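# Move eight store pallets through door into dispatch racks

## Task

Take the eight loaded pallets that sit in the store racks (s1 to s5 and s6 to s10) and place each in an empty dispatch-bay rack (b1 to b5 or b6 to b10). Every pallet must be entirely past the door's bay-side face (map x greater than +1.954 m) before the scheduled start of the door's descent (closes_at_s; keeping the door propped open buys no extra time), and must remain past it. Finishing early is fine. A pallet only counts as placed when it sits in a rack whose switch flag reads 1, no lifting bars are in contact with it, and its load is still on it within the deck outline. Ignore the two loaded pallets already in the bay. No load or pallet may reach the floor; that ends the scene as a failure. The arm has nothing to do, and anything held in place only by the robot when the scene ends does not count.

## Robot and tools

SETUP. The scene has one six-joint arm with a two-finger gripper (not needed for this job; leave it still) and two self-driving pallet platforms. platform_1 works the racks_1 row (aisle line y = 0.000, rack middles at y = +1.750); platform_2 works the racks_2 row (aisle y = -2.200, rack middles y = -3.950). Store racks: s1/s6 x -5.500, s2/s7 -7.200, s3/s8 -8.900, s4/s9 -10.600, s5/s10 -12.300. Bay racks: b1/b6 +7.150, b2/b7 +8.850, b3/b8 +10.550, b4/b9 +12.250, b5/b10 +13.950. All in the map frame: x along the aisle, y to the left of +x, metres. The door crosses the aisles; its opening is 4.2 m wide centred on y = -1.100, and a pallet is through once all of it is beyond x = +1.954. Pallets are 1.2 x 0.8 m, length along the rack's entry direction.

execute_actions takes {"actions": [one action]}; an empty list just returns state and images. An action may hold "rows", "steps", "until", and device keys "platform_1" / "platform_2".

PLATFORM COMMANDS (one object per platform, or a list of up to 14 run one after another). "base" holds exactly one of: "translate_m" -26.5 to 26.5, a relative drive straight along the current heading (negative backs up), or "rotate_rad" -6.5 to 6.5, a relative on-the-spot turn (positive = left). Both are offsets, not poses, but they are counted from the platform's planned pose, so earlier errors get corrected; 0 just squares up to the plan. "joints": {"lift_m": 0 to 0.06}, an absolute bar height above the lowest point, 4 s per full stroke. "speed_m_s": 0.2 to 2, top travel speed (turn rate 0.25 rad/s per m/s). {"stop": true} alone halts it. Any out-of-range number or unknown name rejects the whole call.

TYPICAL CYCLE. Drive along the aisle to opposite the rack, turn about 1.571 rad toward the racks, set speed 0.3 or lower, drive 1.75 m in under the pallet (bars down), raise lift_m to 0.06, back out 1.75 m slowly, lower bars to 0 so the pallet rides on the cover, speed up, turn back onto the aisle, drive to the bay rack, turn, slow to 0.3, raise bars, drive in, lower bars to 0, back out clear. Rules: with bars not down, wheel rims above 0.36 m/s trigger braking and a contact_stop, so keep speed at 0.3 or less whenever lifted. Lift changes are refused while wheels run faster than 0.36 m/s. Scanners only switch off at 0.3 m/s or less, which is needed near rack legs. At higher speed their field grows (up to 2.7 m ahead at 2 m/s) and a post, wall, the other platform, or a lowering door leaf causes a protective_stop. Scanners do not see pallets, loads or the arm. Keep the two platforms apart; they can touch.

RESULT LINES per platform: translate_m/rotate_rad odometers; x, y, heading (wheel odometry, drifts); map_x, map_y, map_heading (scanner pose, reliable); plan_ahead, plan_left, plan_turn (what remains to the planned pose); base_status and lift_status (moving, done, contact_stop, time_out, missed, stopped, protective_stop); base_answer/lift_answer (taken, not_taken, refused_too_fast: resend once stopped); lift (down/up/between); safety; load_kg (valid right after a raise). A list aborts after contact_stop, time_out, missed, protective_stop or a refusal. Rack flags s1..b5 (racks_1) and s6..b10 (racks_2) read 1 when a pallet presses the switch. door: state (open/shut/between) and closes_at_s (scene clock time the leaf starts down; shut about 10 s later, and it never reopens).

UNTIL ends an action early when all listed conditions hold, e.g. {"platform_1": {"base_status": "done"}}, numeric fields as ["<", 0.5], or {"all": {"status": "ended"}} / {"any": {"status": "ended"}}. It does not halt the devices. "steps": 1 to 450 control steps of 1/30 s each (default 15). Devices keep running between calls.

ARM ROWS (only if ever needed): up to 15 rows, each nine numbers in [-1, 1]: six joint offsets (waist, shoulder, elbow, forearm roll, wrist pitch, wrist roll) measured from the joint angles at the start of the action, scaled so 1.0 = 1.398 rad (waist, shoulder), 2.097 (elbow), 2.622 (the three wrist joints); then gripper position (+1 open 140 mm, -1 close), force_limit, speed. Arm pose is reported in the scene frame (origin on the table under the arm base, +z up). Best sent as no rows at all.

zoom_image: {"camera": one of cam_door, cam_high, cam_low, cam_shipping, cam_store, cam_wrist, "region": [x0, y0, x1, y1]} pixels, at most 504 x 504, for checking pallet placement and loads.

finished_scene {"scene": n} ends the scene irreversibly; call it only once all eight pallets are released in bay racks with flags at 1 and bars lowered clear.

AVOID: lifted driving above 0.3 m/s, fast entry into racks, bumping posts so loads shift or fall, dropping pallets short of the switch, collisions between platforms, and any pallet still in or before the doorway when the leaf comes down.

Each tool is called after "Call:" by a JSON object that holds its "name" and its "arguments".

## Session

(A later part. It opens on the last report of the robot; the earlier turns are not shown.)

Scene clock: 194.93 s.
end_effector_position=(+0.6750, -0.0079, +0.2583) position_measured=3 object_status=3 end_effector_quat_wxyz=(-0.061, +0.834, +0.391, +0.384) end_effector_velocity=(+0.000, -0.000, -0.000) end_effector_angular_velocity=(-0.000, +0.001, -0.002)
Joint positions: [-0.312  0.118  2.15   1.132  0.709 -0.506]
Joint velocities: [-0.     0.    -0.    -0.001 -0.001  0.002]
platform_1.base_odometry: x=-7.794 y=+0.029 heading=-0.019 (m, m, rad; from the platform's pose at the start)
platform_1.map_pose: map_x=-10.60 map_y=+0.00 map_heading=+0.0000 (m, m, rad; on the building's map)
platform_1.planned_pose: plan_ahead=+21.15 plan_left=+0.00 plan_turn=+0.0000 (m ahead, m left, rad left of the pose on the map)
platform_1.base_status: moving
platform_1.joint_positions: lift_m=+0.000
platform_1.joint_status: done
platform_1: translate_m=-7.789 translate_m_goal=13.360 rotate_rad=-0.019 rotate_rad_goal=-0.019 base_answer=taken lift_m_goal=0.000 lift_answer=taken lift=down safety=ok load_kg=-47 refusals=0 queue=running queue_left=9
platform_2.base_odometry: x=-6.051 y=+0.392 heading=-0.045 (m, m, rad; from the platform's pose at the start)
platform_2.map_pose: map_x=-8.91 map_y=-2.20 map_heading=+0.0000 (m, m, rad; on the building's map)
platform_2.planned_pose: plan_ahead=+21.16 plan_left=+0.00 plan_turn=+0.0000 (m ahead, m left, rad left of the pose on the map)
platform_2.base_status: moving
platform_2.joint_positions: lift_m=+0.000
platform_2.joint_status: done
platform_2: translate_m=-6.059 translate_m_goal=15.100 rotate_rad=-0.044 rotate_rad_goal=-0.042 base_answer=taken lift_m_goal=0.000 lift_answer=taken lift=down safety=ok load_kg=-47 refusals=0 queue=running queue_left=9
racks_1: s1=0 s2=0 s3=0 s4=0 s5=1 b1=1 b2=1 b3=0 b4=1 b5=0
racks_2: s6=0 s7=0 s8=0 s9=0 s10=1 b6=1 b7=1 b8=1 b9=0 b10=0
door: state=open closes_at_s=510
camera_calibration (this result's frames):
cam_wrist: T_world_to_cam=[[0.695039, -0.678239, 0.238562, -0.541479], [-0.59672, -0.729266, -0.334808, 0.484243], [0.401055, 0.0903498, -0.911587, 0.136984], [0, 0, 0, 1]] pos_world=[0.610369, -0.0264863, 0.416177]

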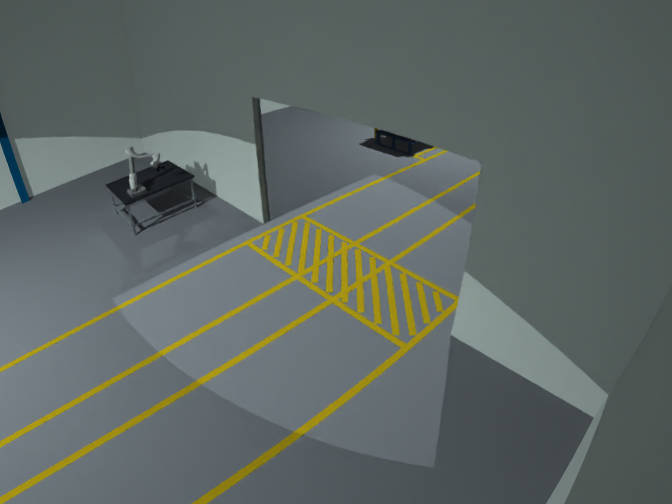

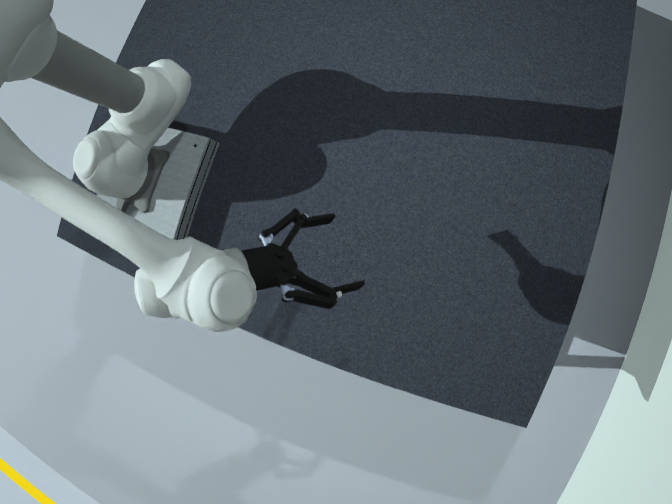

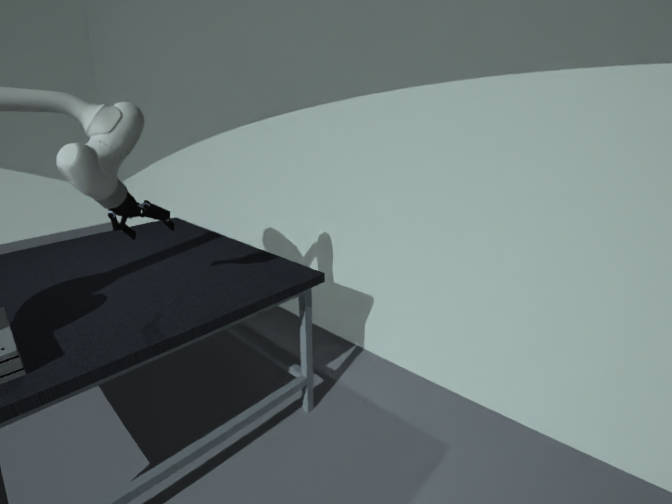

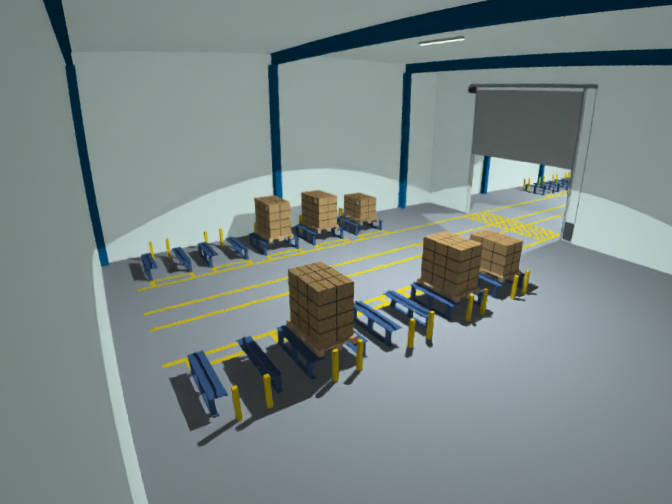

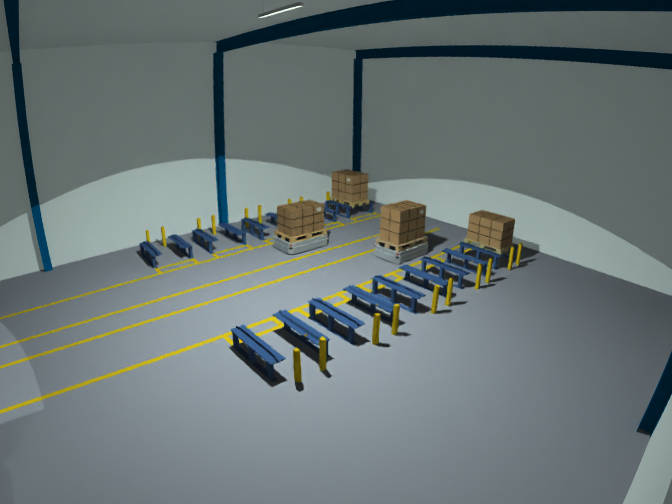

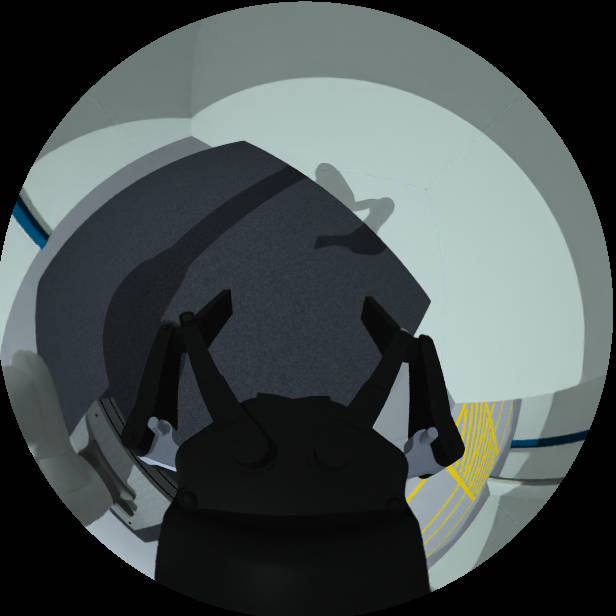

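Call:
{"name": "execute_actions", "arguments": {"actions": [{"steps":450}]}}

Call:
{"name": "execute_actions", "arguments": {"actions": [{"steps":450,"until":{"platform_1":{"queue_left":["<=",7]}}}]}}

Call:
{"name": "zoom_image", "arguments": {"camera": "cam_shipping", "region": [120, 150, 480, 400]}}

Scene clock: 210.90 s.
end_effector_position=(+0.6750, -0.0079, +0.2583) position_measured=3 object_status=3 end_effector_quat_wxyz=(-0.061, +0.834, +0.391, +0.384) end_effector_velocity=(+0.001, -0.000, +0.001) end_effector_angular_velocity=(-0.002, -0.002, +0.001)
Joint positions: [-0.312  0.118  2.15   1.132  0.709 -0.506]
Joint velocities: [-0.    -0.    -0.001 -0.    -0.001 -0.001]
platform_1.base_odometry: x=+13.353 y=-0.320 heading=-0.016 (m, m, rad; from the platform's pose at the start)
platform_1.map_pose: map_x=+10.52 map_y=-0.01 map_heading=+0.0000 (m, m, rad; on the building's map)
platform_1.planned_pose: plan_ahead=+0.03 plan_left=+0.01 plan_turn=+0.0000 (m ahead, m left, rad left of the pose on the map)
platform_1.base_status: moving
platform_1.joint_positions: lift_m=+0.000
platform_1.joint_status: done
platform_1: translate_m=13.361 translate_m_goal=13.360 rotate_rad=-0.016 rotate_rad_goal=-0.014 base_answer=taken lift_m_goal=0.000 lift_answer=taken lift=down safety=ok load_kg=-47 refusals=0 queue=running queue_left=9
platform_2.base_odometry: x=+15.086 y=-0.577 heading=-0.045 (m, m, rad; from the platform's pose at the start)
platform_2.map_pose: map_x=+12.23 map_y=-2.20 map_heading=+0.0000 (m, m, rad; on the building's map)
platform_2.planned_pose: plan_ahead=+0.02 plan_left=+0.00 plan_turn=+0.0000 (m ahead, m left, rad left of the pose on the map)
platform_2.base_status: moving
platform_2.joint_positions: lift_m=+0.000
platform_2.joint_status: done
platform_2: translate_m=15.100 translate_m_goal=15.100 rotate_rad=-0.045 rotate_rad_goal=-0.046 base_answer=taken lift_m_goal=0.000 lift_answer=taken lift=down safety=ok load_kg=-47 refusals=0 queue=running queue_left=9
racks_1: s1=0 s2=0 s3=0 s4=0 s5=1 b1=1 b2=1 b3=0 b4=1 b5=0
racks_2: s6=0 s7=0 s8=0 s9=0 s10=1 b6=1 b7=1 b8=1 b9=0 b10=0
door: state=open closes_at_s=510
camera_calibration (this result's frames):
cam_wrist: T_world_to_cam=[[0.695039, -0.678239, 0.238563, -0.541479], [-0.59672, -0.729266, -0.334808, 0.484244], [0.401056, 0.0903496, -0.911587, 0.136983], [0, 0, 0, 1]] pos_world=[0.610369, -0.0264864, 0.416178]

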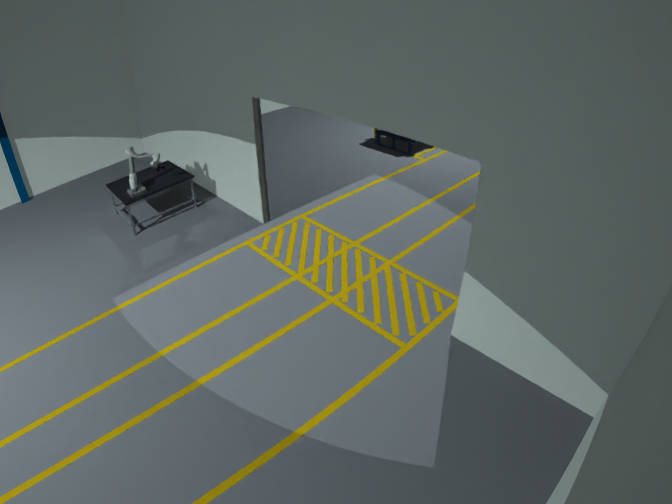

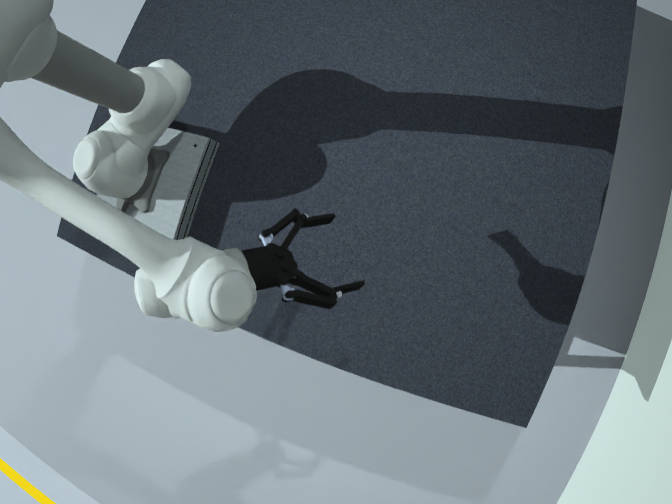

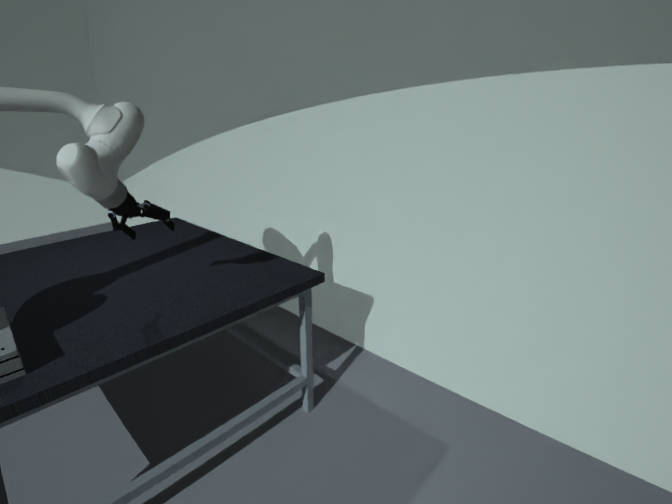

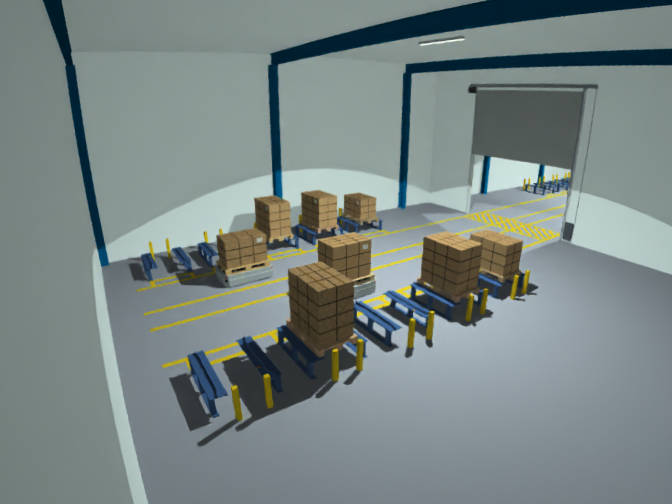

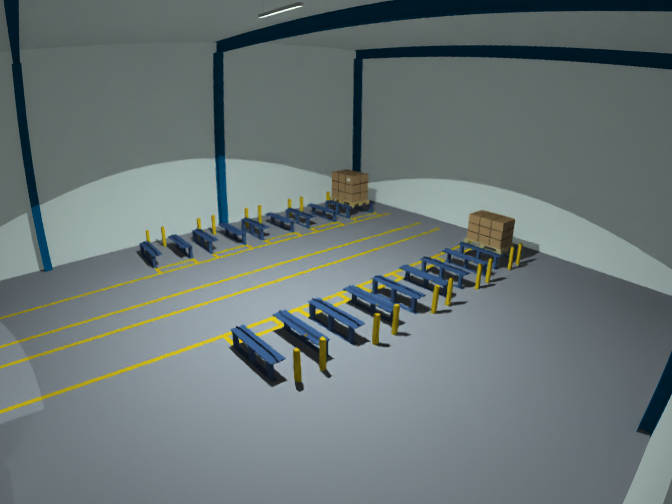

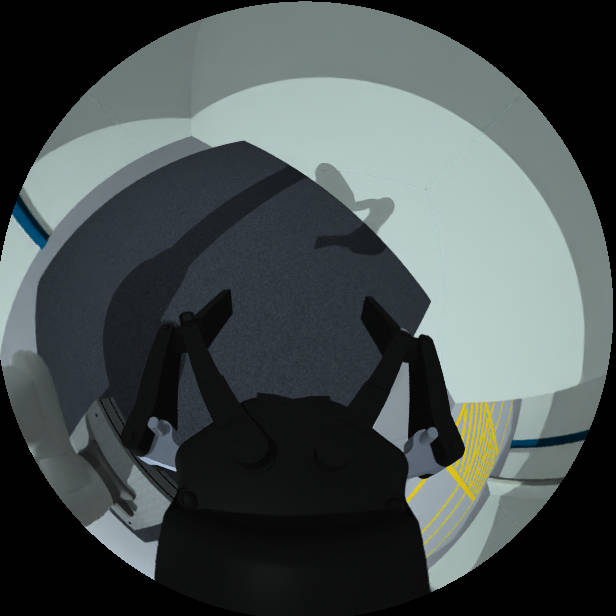

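Scene clock: 215.73 s.
end_effector_position=(+0.6750, -0.0079, +0.2583) position_measured=3 object_status=3 end_effector_quat_wxyz=(-0.061, +0.834, +0.391, +0.384) end_effector_velocity=(-0.000, +0.001, +0.000) end_effector_angular_velocity=(+0.003, +0.001, -0.001)
Joint positions: [-0.312  0.118  2.15   1.132  0.709 -0.506]
Joint velocities: [ 0.    -0.     0.001  0.002  0.001  0.001]
platform_1.base_odometry: x=+13.382 y=-0.321 heading=+1.559 (m, m, rad; from the platform's pose at the start)
platform_1.map_pose: map_x=+10.55 map_y=-0.01 map_heading=+1.5708 (m, m, rad; on the building's map)
platform_1.planned_pose: plan_ahead=+1.76 plan_left=+0.00 plan_turn=+0.0000 (m ahead, m left, rad left of the pose on the map)
platform_1.base_status: moving
platform_1.joint_positions: lift_m=+0.060
platform_1.joint_status: done
platform_1: translate_m=13.391 translate_m_goal=15.150 rotate_rad=1.559 rotate_rad_goal=1.559 base_answer=taken lift_m_goal=0.060 lift_answer=taken lift=up safety=ok load_kg=268 refusals=0 queue=running queue_left=7
platform_2.base_odometry: x=+15.106 y=-0.583 heading=-1.617 (m, m, rad; from the platform's pose at the start)
platform_2.map_pose: map_x=+12.25 map_y=-2.20 map_heading=-1.5708 (m, m, rad; on the building's map)
platform_2.planned_pose: plan_ahead=+1.75 plan_left=+0.00 plan_turn=+0.0000 (m ahead, m left, rad left of the pose on the map)
platform_2.base_status: moving
platform_2.joint_positions: lift_m=+0.060
platform_2.joint_status: done
platform_2: translate_m=15.128 translate_m_goal=16.869 rotate_rad=-1.618 rotate_rad_goal=-1.618 base_answer=taken lift_m_goal=0.060 lift_answer=taken lift=up safety=ok load_kg=236 refusals=0 queue=running queue_left=7
racks_1: s1=0 s2=0 s3=0 s4=0 s5=1 b1=1 b2=1 b3=0 b4=1 b5=0
racks_2: s6=0 s7=0 s8=0 s9=0 s10=1 b6=1 b7=1 b8=1 b9=0 b10=0
door: state=open closes_at_s=510
camera_calibration (this result's frames):
cam_wrist: T_world_to_cam=[[0.695039, -0.678239, 0.238563, -0.541479], [-0.59672, -0.729266, -0.334808, 0.484243], [0.401056, 0.0903498, -0.911587, 0.136984], [0, 0, 0, 1]] pos_world=[0.610369, -0.0264863, 0.416178]

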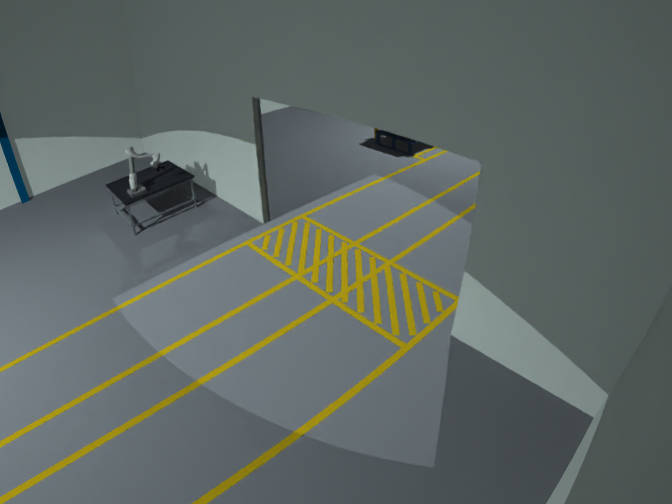

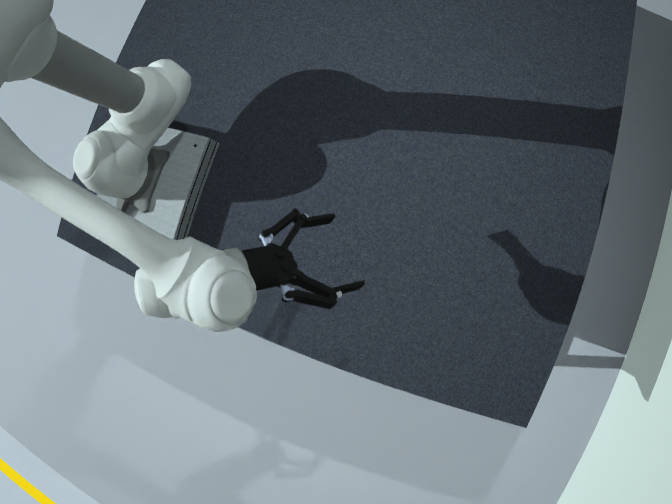

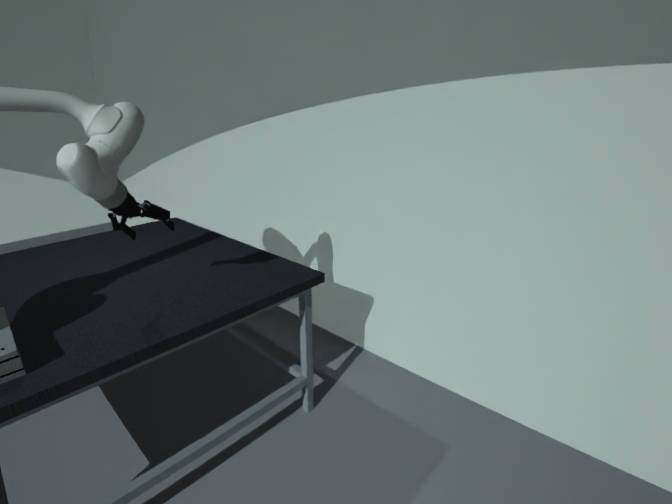

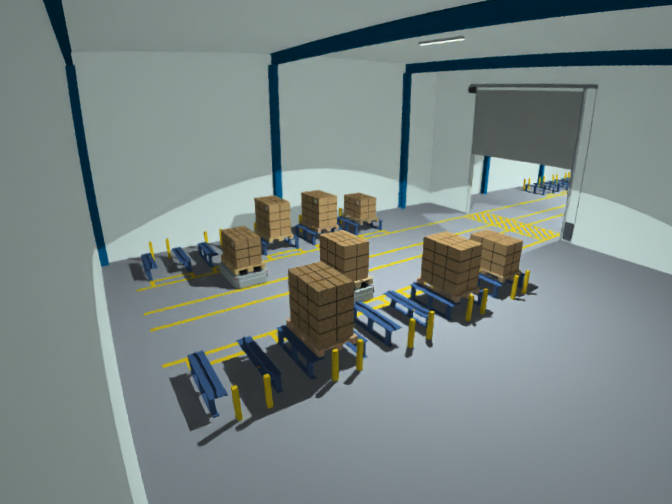

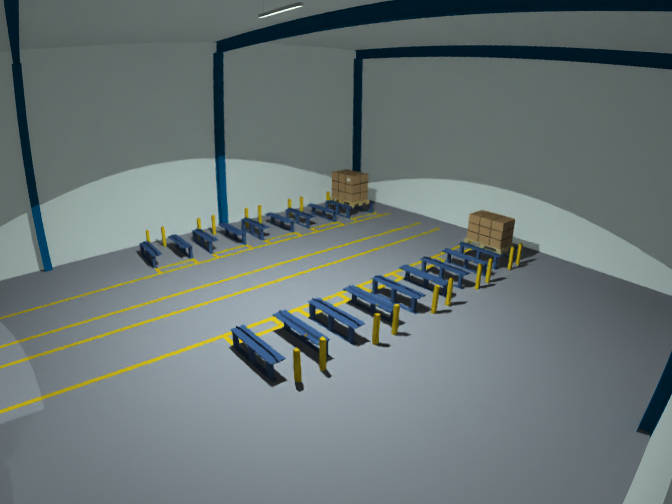

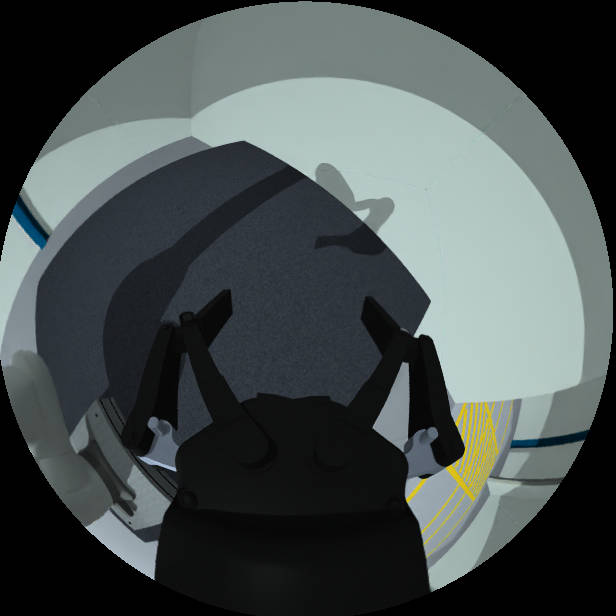

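Region (120, 150, 480, 400) of cam_shipping's 672x504 image, scaled by 1.400, with more detail than that image has; it fills the top 350 rows of this view, and the rest is white.

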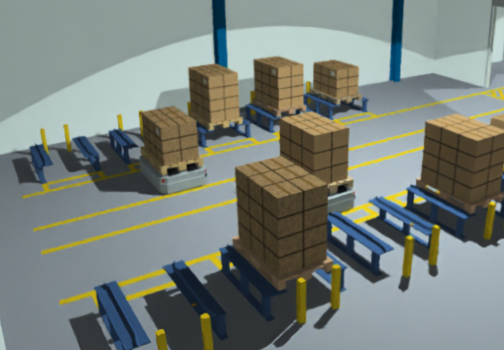

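Call:
{"name": "execute_actions", "arguments": {"actions": [{"steps":450,"until":{"platform_1":{"queue_left":["<=",4]}}}]}}

Call:
{"name": "execute_actions", "arguments": {"actions": [{"steps":450}]}}

Scene clock: 231.47 s.
end_effector_position=(+0.6750, -0.0079, +0.2583) position_measured=3 object_status=3 end_effector_quat_wxyz=(-0.061, +0.834, +0.391, +0.384) end_effector_velocity=(-0.000, +0.000, +0.000) end_effector_angular_velocity=(+0.001, +0.000, -0.001)
Joint positions: [-0.312  0.118  2.15   1.132  0.709 -0.506]
Joint velocities: [ 0.    -0.     0.     0.001  0.     0.001]
platform_1.base_odometry: x=+13.385 y=-0.311 heading=+1.560 (m, m, rad; from the platform's pose at the start)
platform_1.map_pose: map_x=+10.55 map_y=+0.00 map_heading=+1.5708 (m, m, rad; on the building's map)
platform_1.planned_pose: plan_ahead=+0.00 plan_left=+0.00 plan_turn=+0.0000 (m ahead, m left, rad left of the pose on the map)
platform_1.base_status: moving
platform_1.joint_positions: lift_m=+0.000
platform_1.joint_status: done
platform_1: translate_m=13.400 translate_m_goal=13.400 rotate_rad=1.560 rotate_rad_goal=1.559 base_answer=taken lift_m_goal=0.000 lift_answer=taken lift=down safety=ok load_kg=-47 refusals=0 queue=running queue_left=5
platform_2.base_odometry: x=+15.104 y=-0.590 heading=-1.618 (m, m, rad; from the platform's pose at the start)
platform_2.map_pose: map_x=+12.25 map_y=-2.21 map_heading=-1.5708 (m, m, rad; on the building's map)
platform_2.planned_pose: plan_ahead=-0.01 plan_left=+0.00 plan_turn=+0.0000 (m ahead, m left, rad left of the pose on the map)
platform_2.base_status: moving
platform_2.joint_positions: lift_m=+0.000
platform_2.joint_status: done
platform_2: translate_m=15.131 translate_m_goal=15.128 rotate_rad=-1.618 rotate_rad_goal=-1.619 base_answer=taken lift_m_goal=0.000 lift_answer=taken lift=down safety=ok load_kg=-47 refusals=0 queue=running queue_left=5
racks_1: s1=0 s2=0 s3=0 s4=0 s5=1 b1=1 b2=1 b3=1 b4=1 b5=0
racks_2: s6=0 s7=0 s8=0 s9=0 s10=1 b6=1 b7=1 b8=1 b9=1 b10=0
door: state=open closes_at_s=510
camera_calibration (this result's frames):
cam_wrist: T_world_to_cam=[[0.695039, -0.678239, 0.238563, -0.541479], [-0.59672, -0.729266, -0.334808, 0.484244], [0.401056, 0.0903493, -0.911587, 0.136983], [0, 0, 0, 1]] pos_world=[0.610369, -0.0264864, 0.416178]

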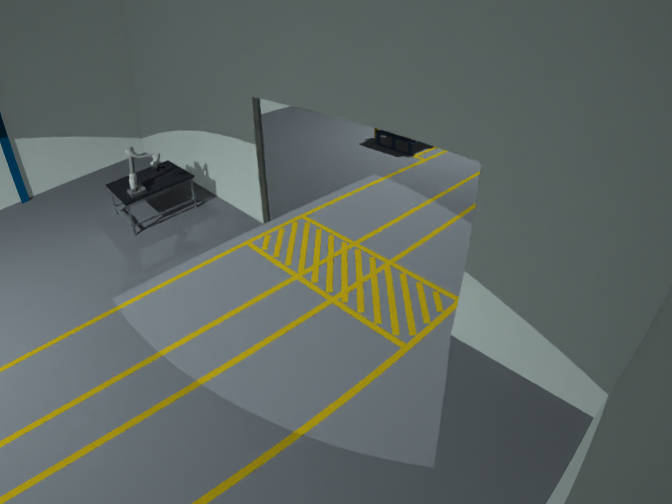

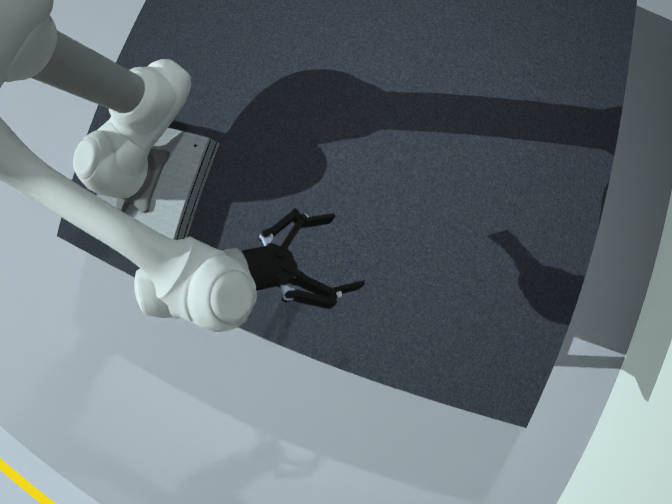

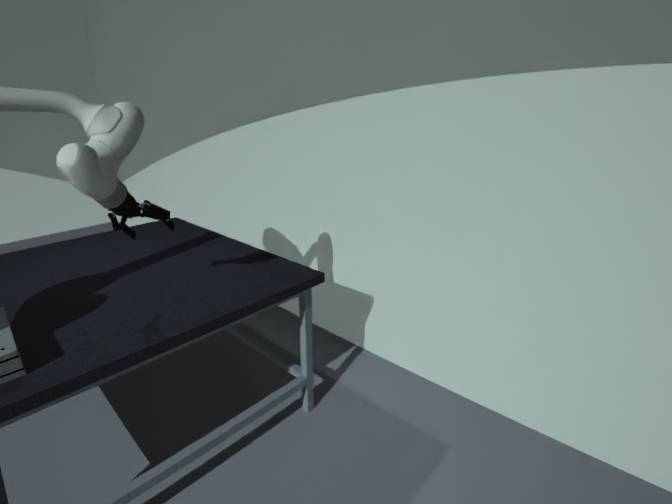

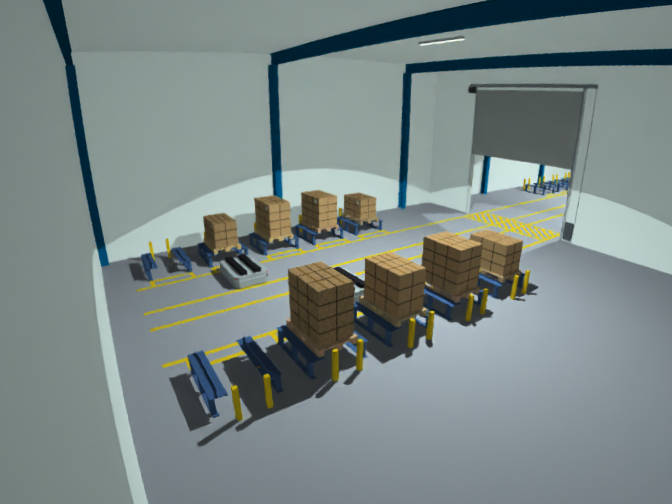

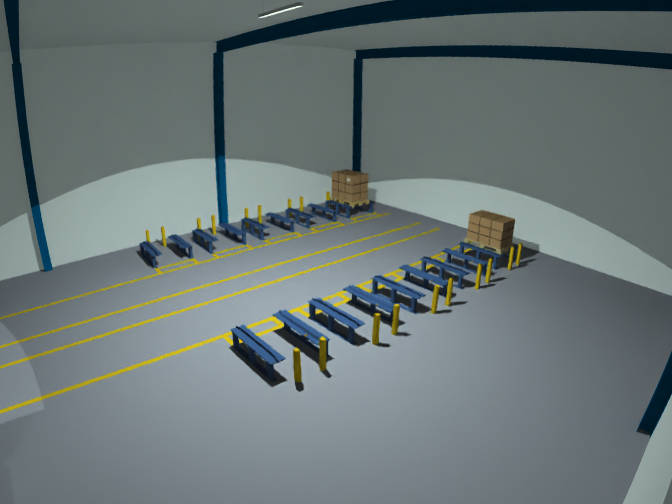

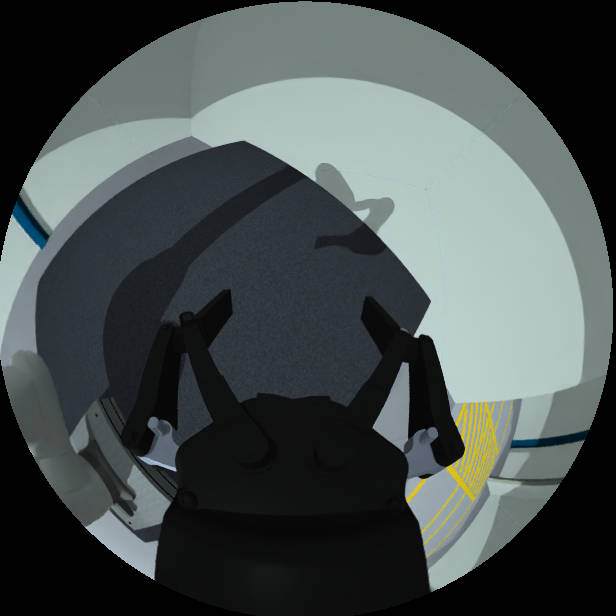

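Scene clock: 246.47 s.
end_effector_position=(+0.6750, -0.0079, +0.2583) position_measured=3 object_status=3 end_effector_quat_wxyz=(-0.061, +0.834, +0.391, +0.384) end_effector_velocity=(+0.000, +0.000, +0.001) end_effector_angular_velocity=(-0.000, -0.002, -0.000)
Joint positions: [-0.312  0.118  2.15   1.132  0.709 -0.506]
Joint velocities: [-0.    -0.001 -0.     0.001 -0.    -0.001]
platform_1.base_odometry: x=-3.508 y=-0.103 heading=-0.010 (m, m, rad; from the platform's pose at the start)
platform_1.map_pose: map_x=-6.40 map_y=+0.01 map_heading=+0.0044 (m, m, rad; on the building's map)
platform_1.planned_pose: plan_ahead=-5.90 plan_left=+0.02 plan_turn=-0.0044 (m ahead, m left, rad left of the pose on the map)
platform_1.base_status: moving
platform_1.joint_positions: lift_m=+0.000
platform_1.joint_status: done
platform_1: translate_m=-3.561 translate_m_goal=-9.450 rotate_rad=-0.009 rotate_rad_goal=-0.007 base_answer=taken lift_m_goal=0.000 lift_answer=taken lift=down safety=ok load_kg=-47 refusals=0 queue=running queue_left=3
platform_2.base_odometry: x=-1.502 y=+0.254 heading=-0.048 (m, m, rad; from the platform's pose at the start)
platform_2.map_pose: map_x=-4.45 map_y=-2.20 map_heading=+0.0044 (m, m, rad; on the building's map)
platform_2.planned_pose: plan_ahead=-7.85 plan_left=+0.03 plan_turn=-0.0043 (m ahead, m left, rad left of the pose on the map)
platform_2.base_status: moving
platform_2.joint_positions: lift_m=+0.000
platform_2.joint_status: done
platform_2: translate_m=-1.566 translate_m_goal=-9.422 rotate_rad=-0.047 rotate_rad_goal=-0.047 base_answer=taken lift_m_goal=0.000 lift_answer=taken lift=down safety=ok load_kg=-47 refusals=0 queue=running queue_left=3
racks_1: s1=0 s2=0 s3=0 s4=0 s5=1 b1=1 b2=1 b3=1 b4=1 b5=0
racks_2: s6=0 s7=0 s8=0 s9=0 s10=1 b6=1 b7=1 b8=1 b9=1 b10=0
door: state=open closes_at_s=510
camera_calibration (this result's frames):
cam_wrist: T_world_to_cam=[[0.695039, -0.678239, 0.238563, -0.541479], [-0.59672, -0.729266, -0.334808, 0.484244], [0.401056, 0.0903491, -0.911587, 0.136983], [0, 0, 0, 1]] pos_world=[0.610369, -0.0264865, 0.416178]

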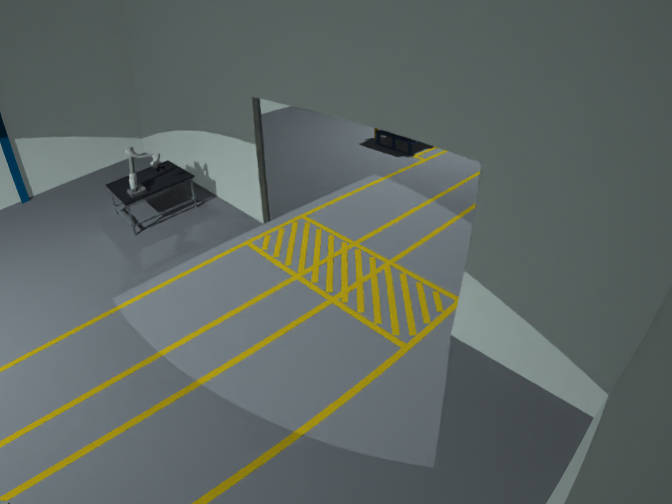

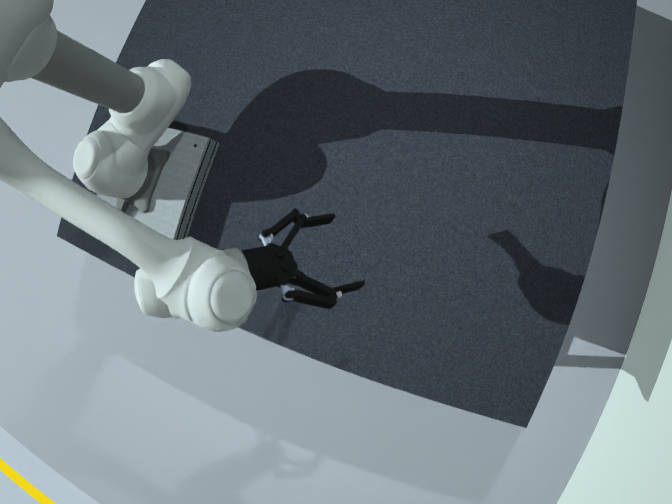

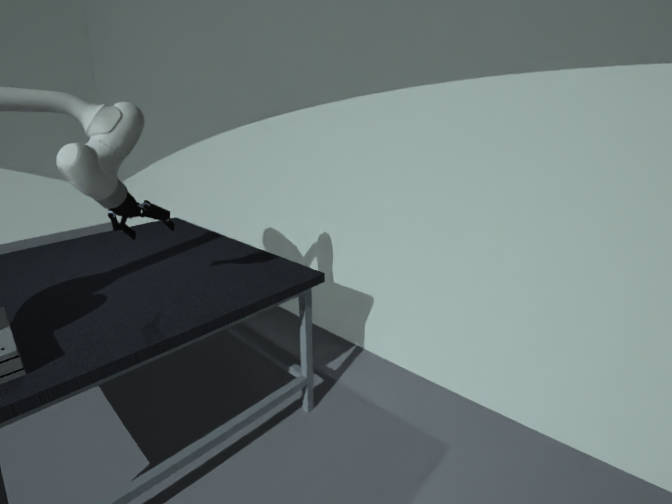

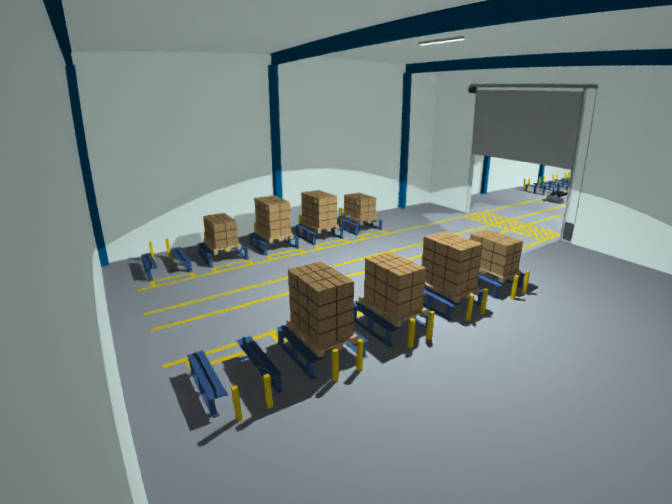

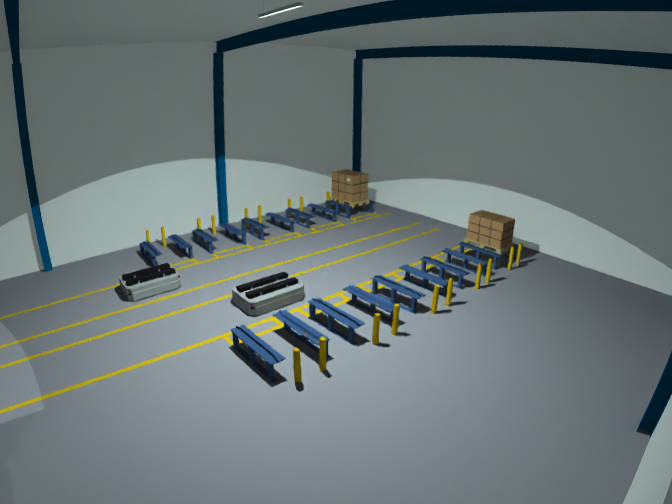

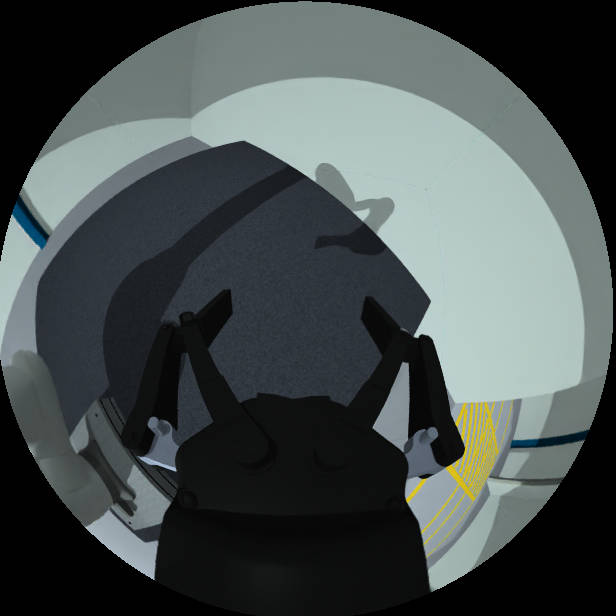

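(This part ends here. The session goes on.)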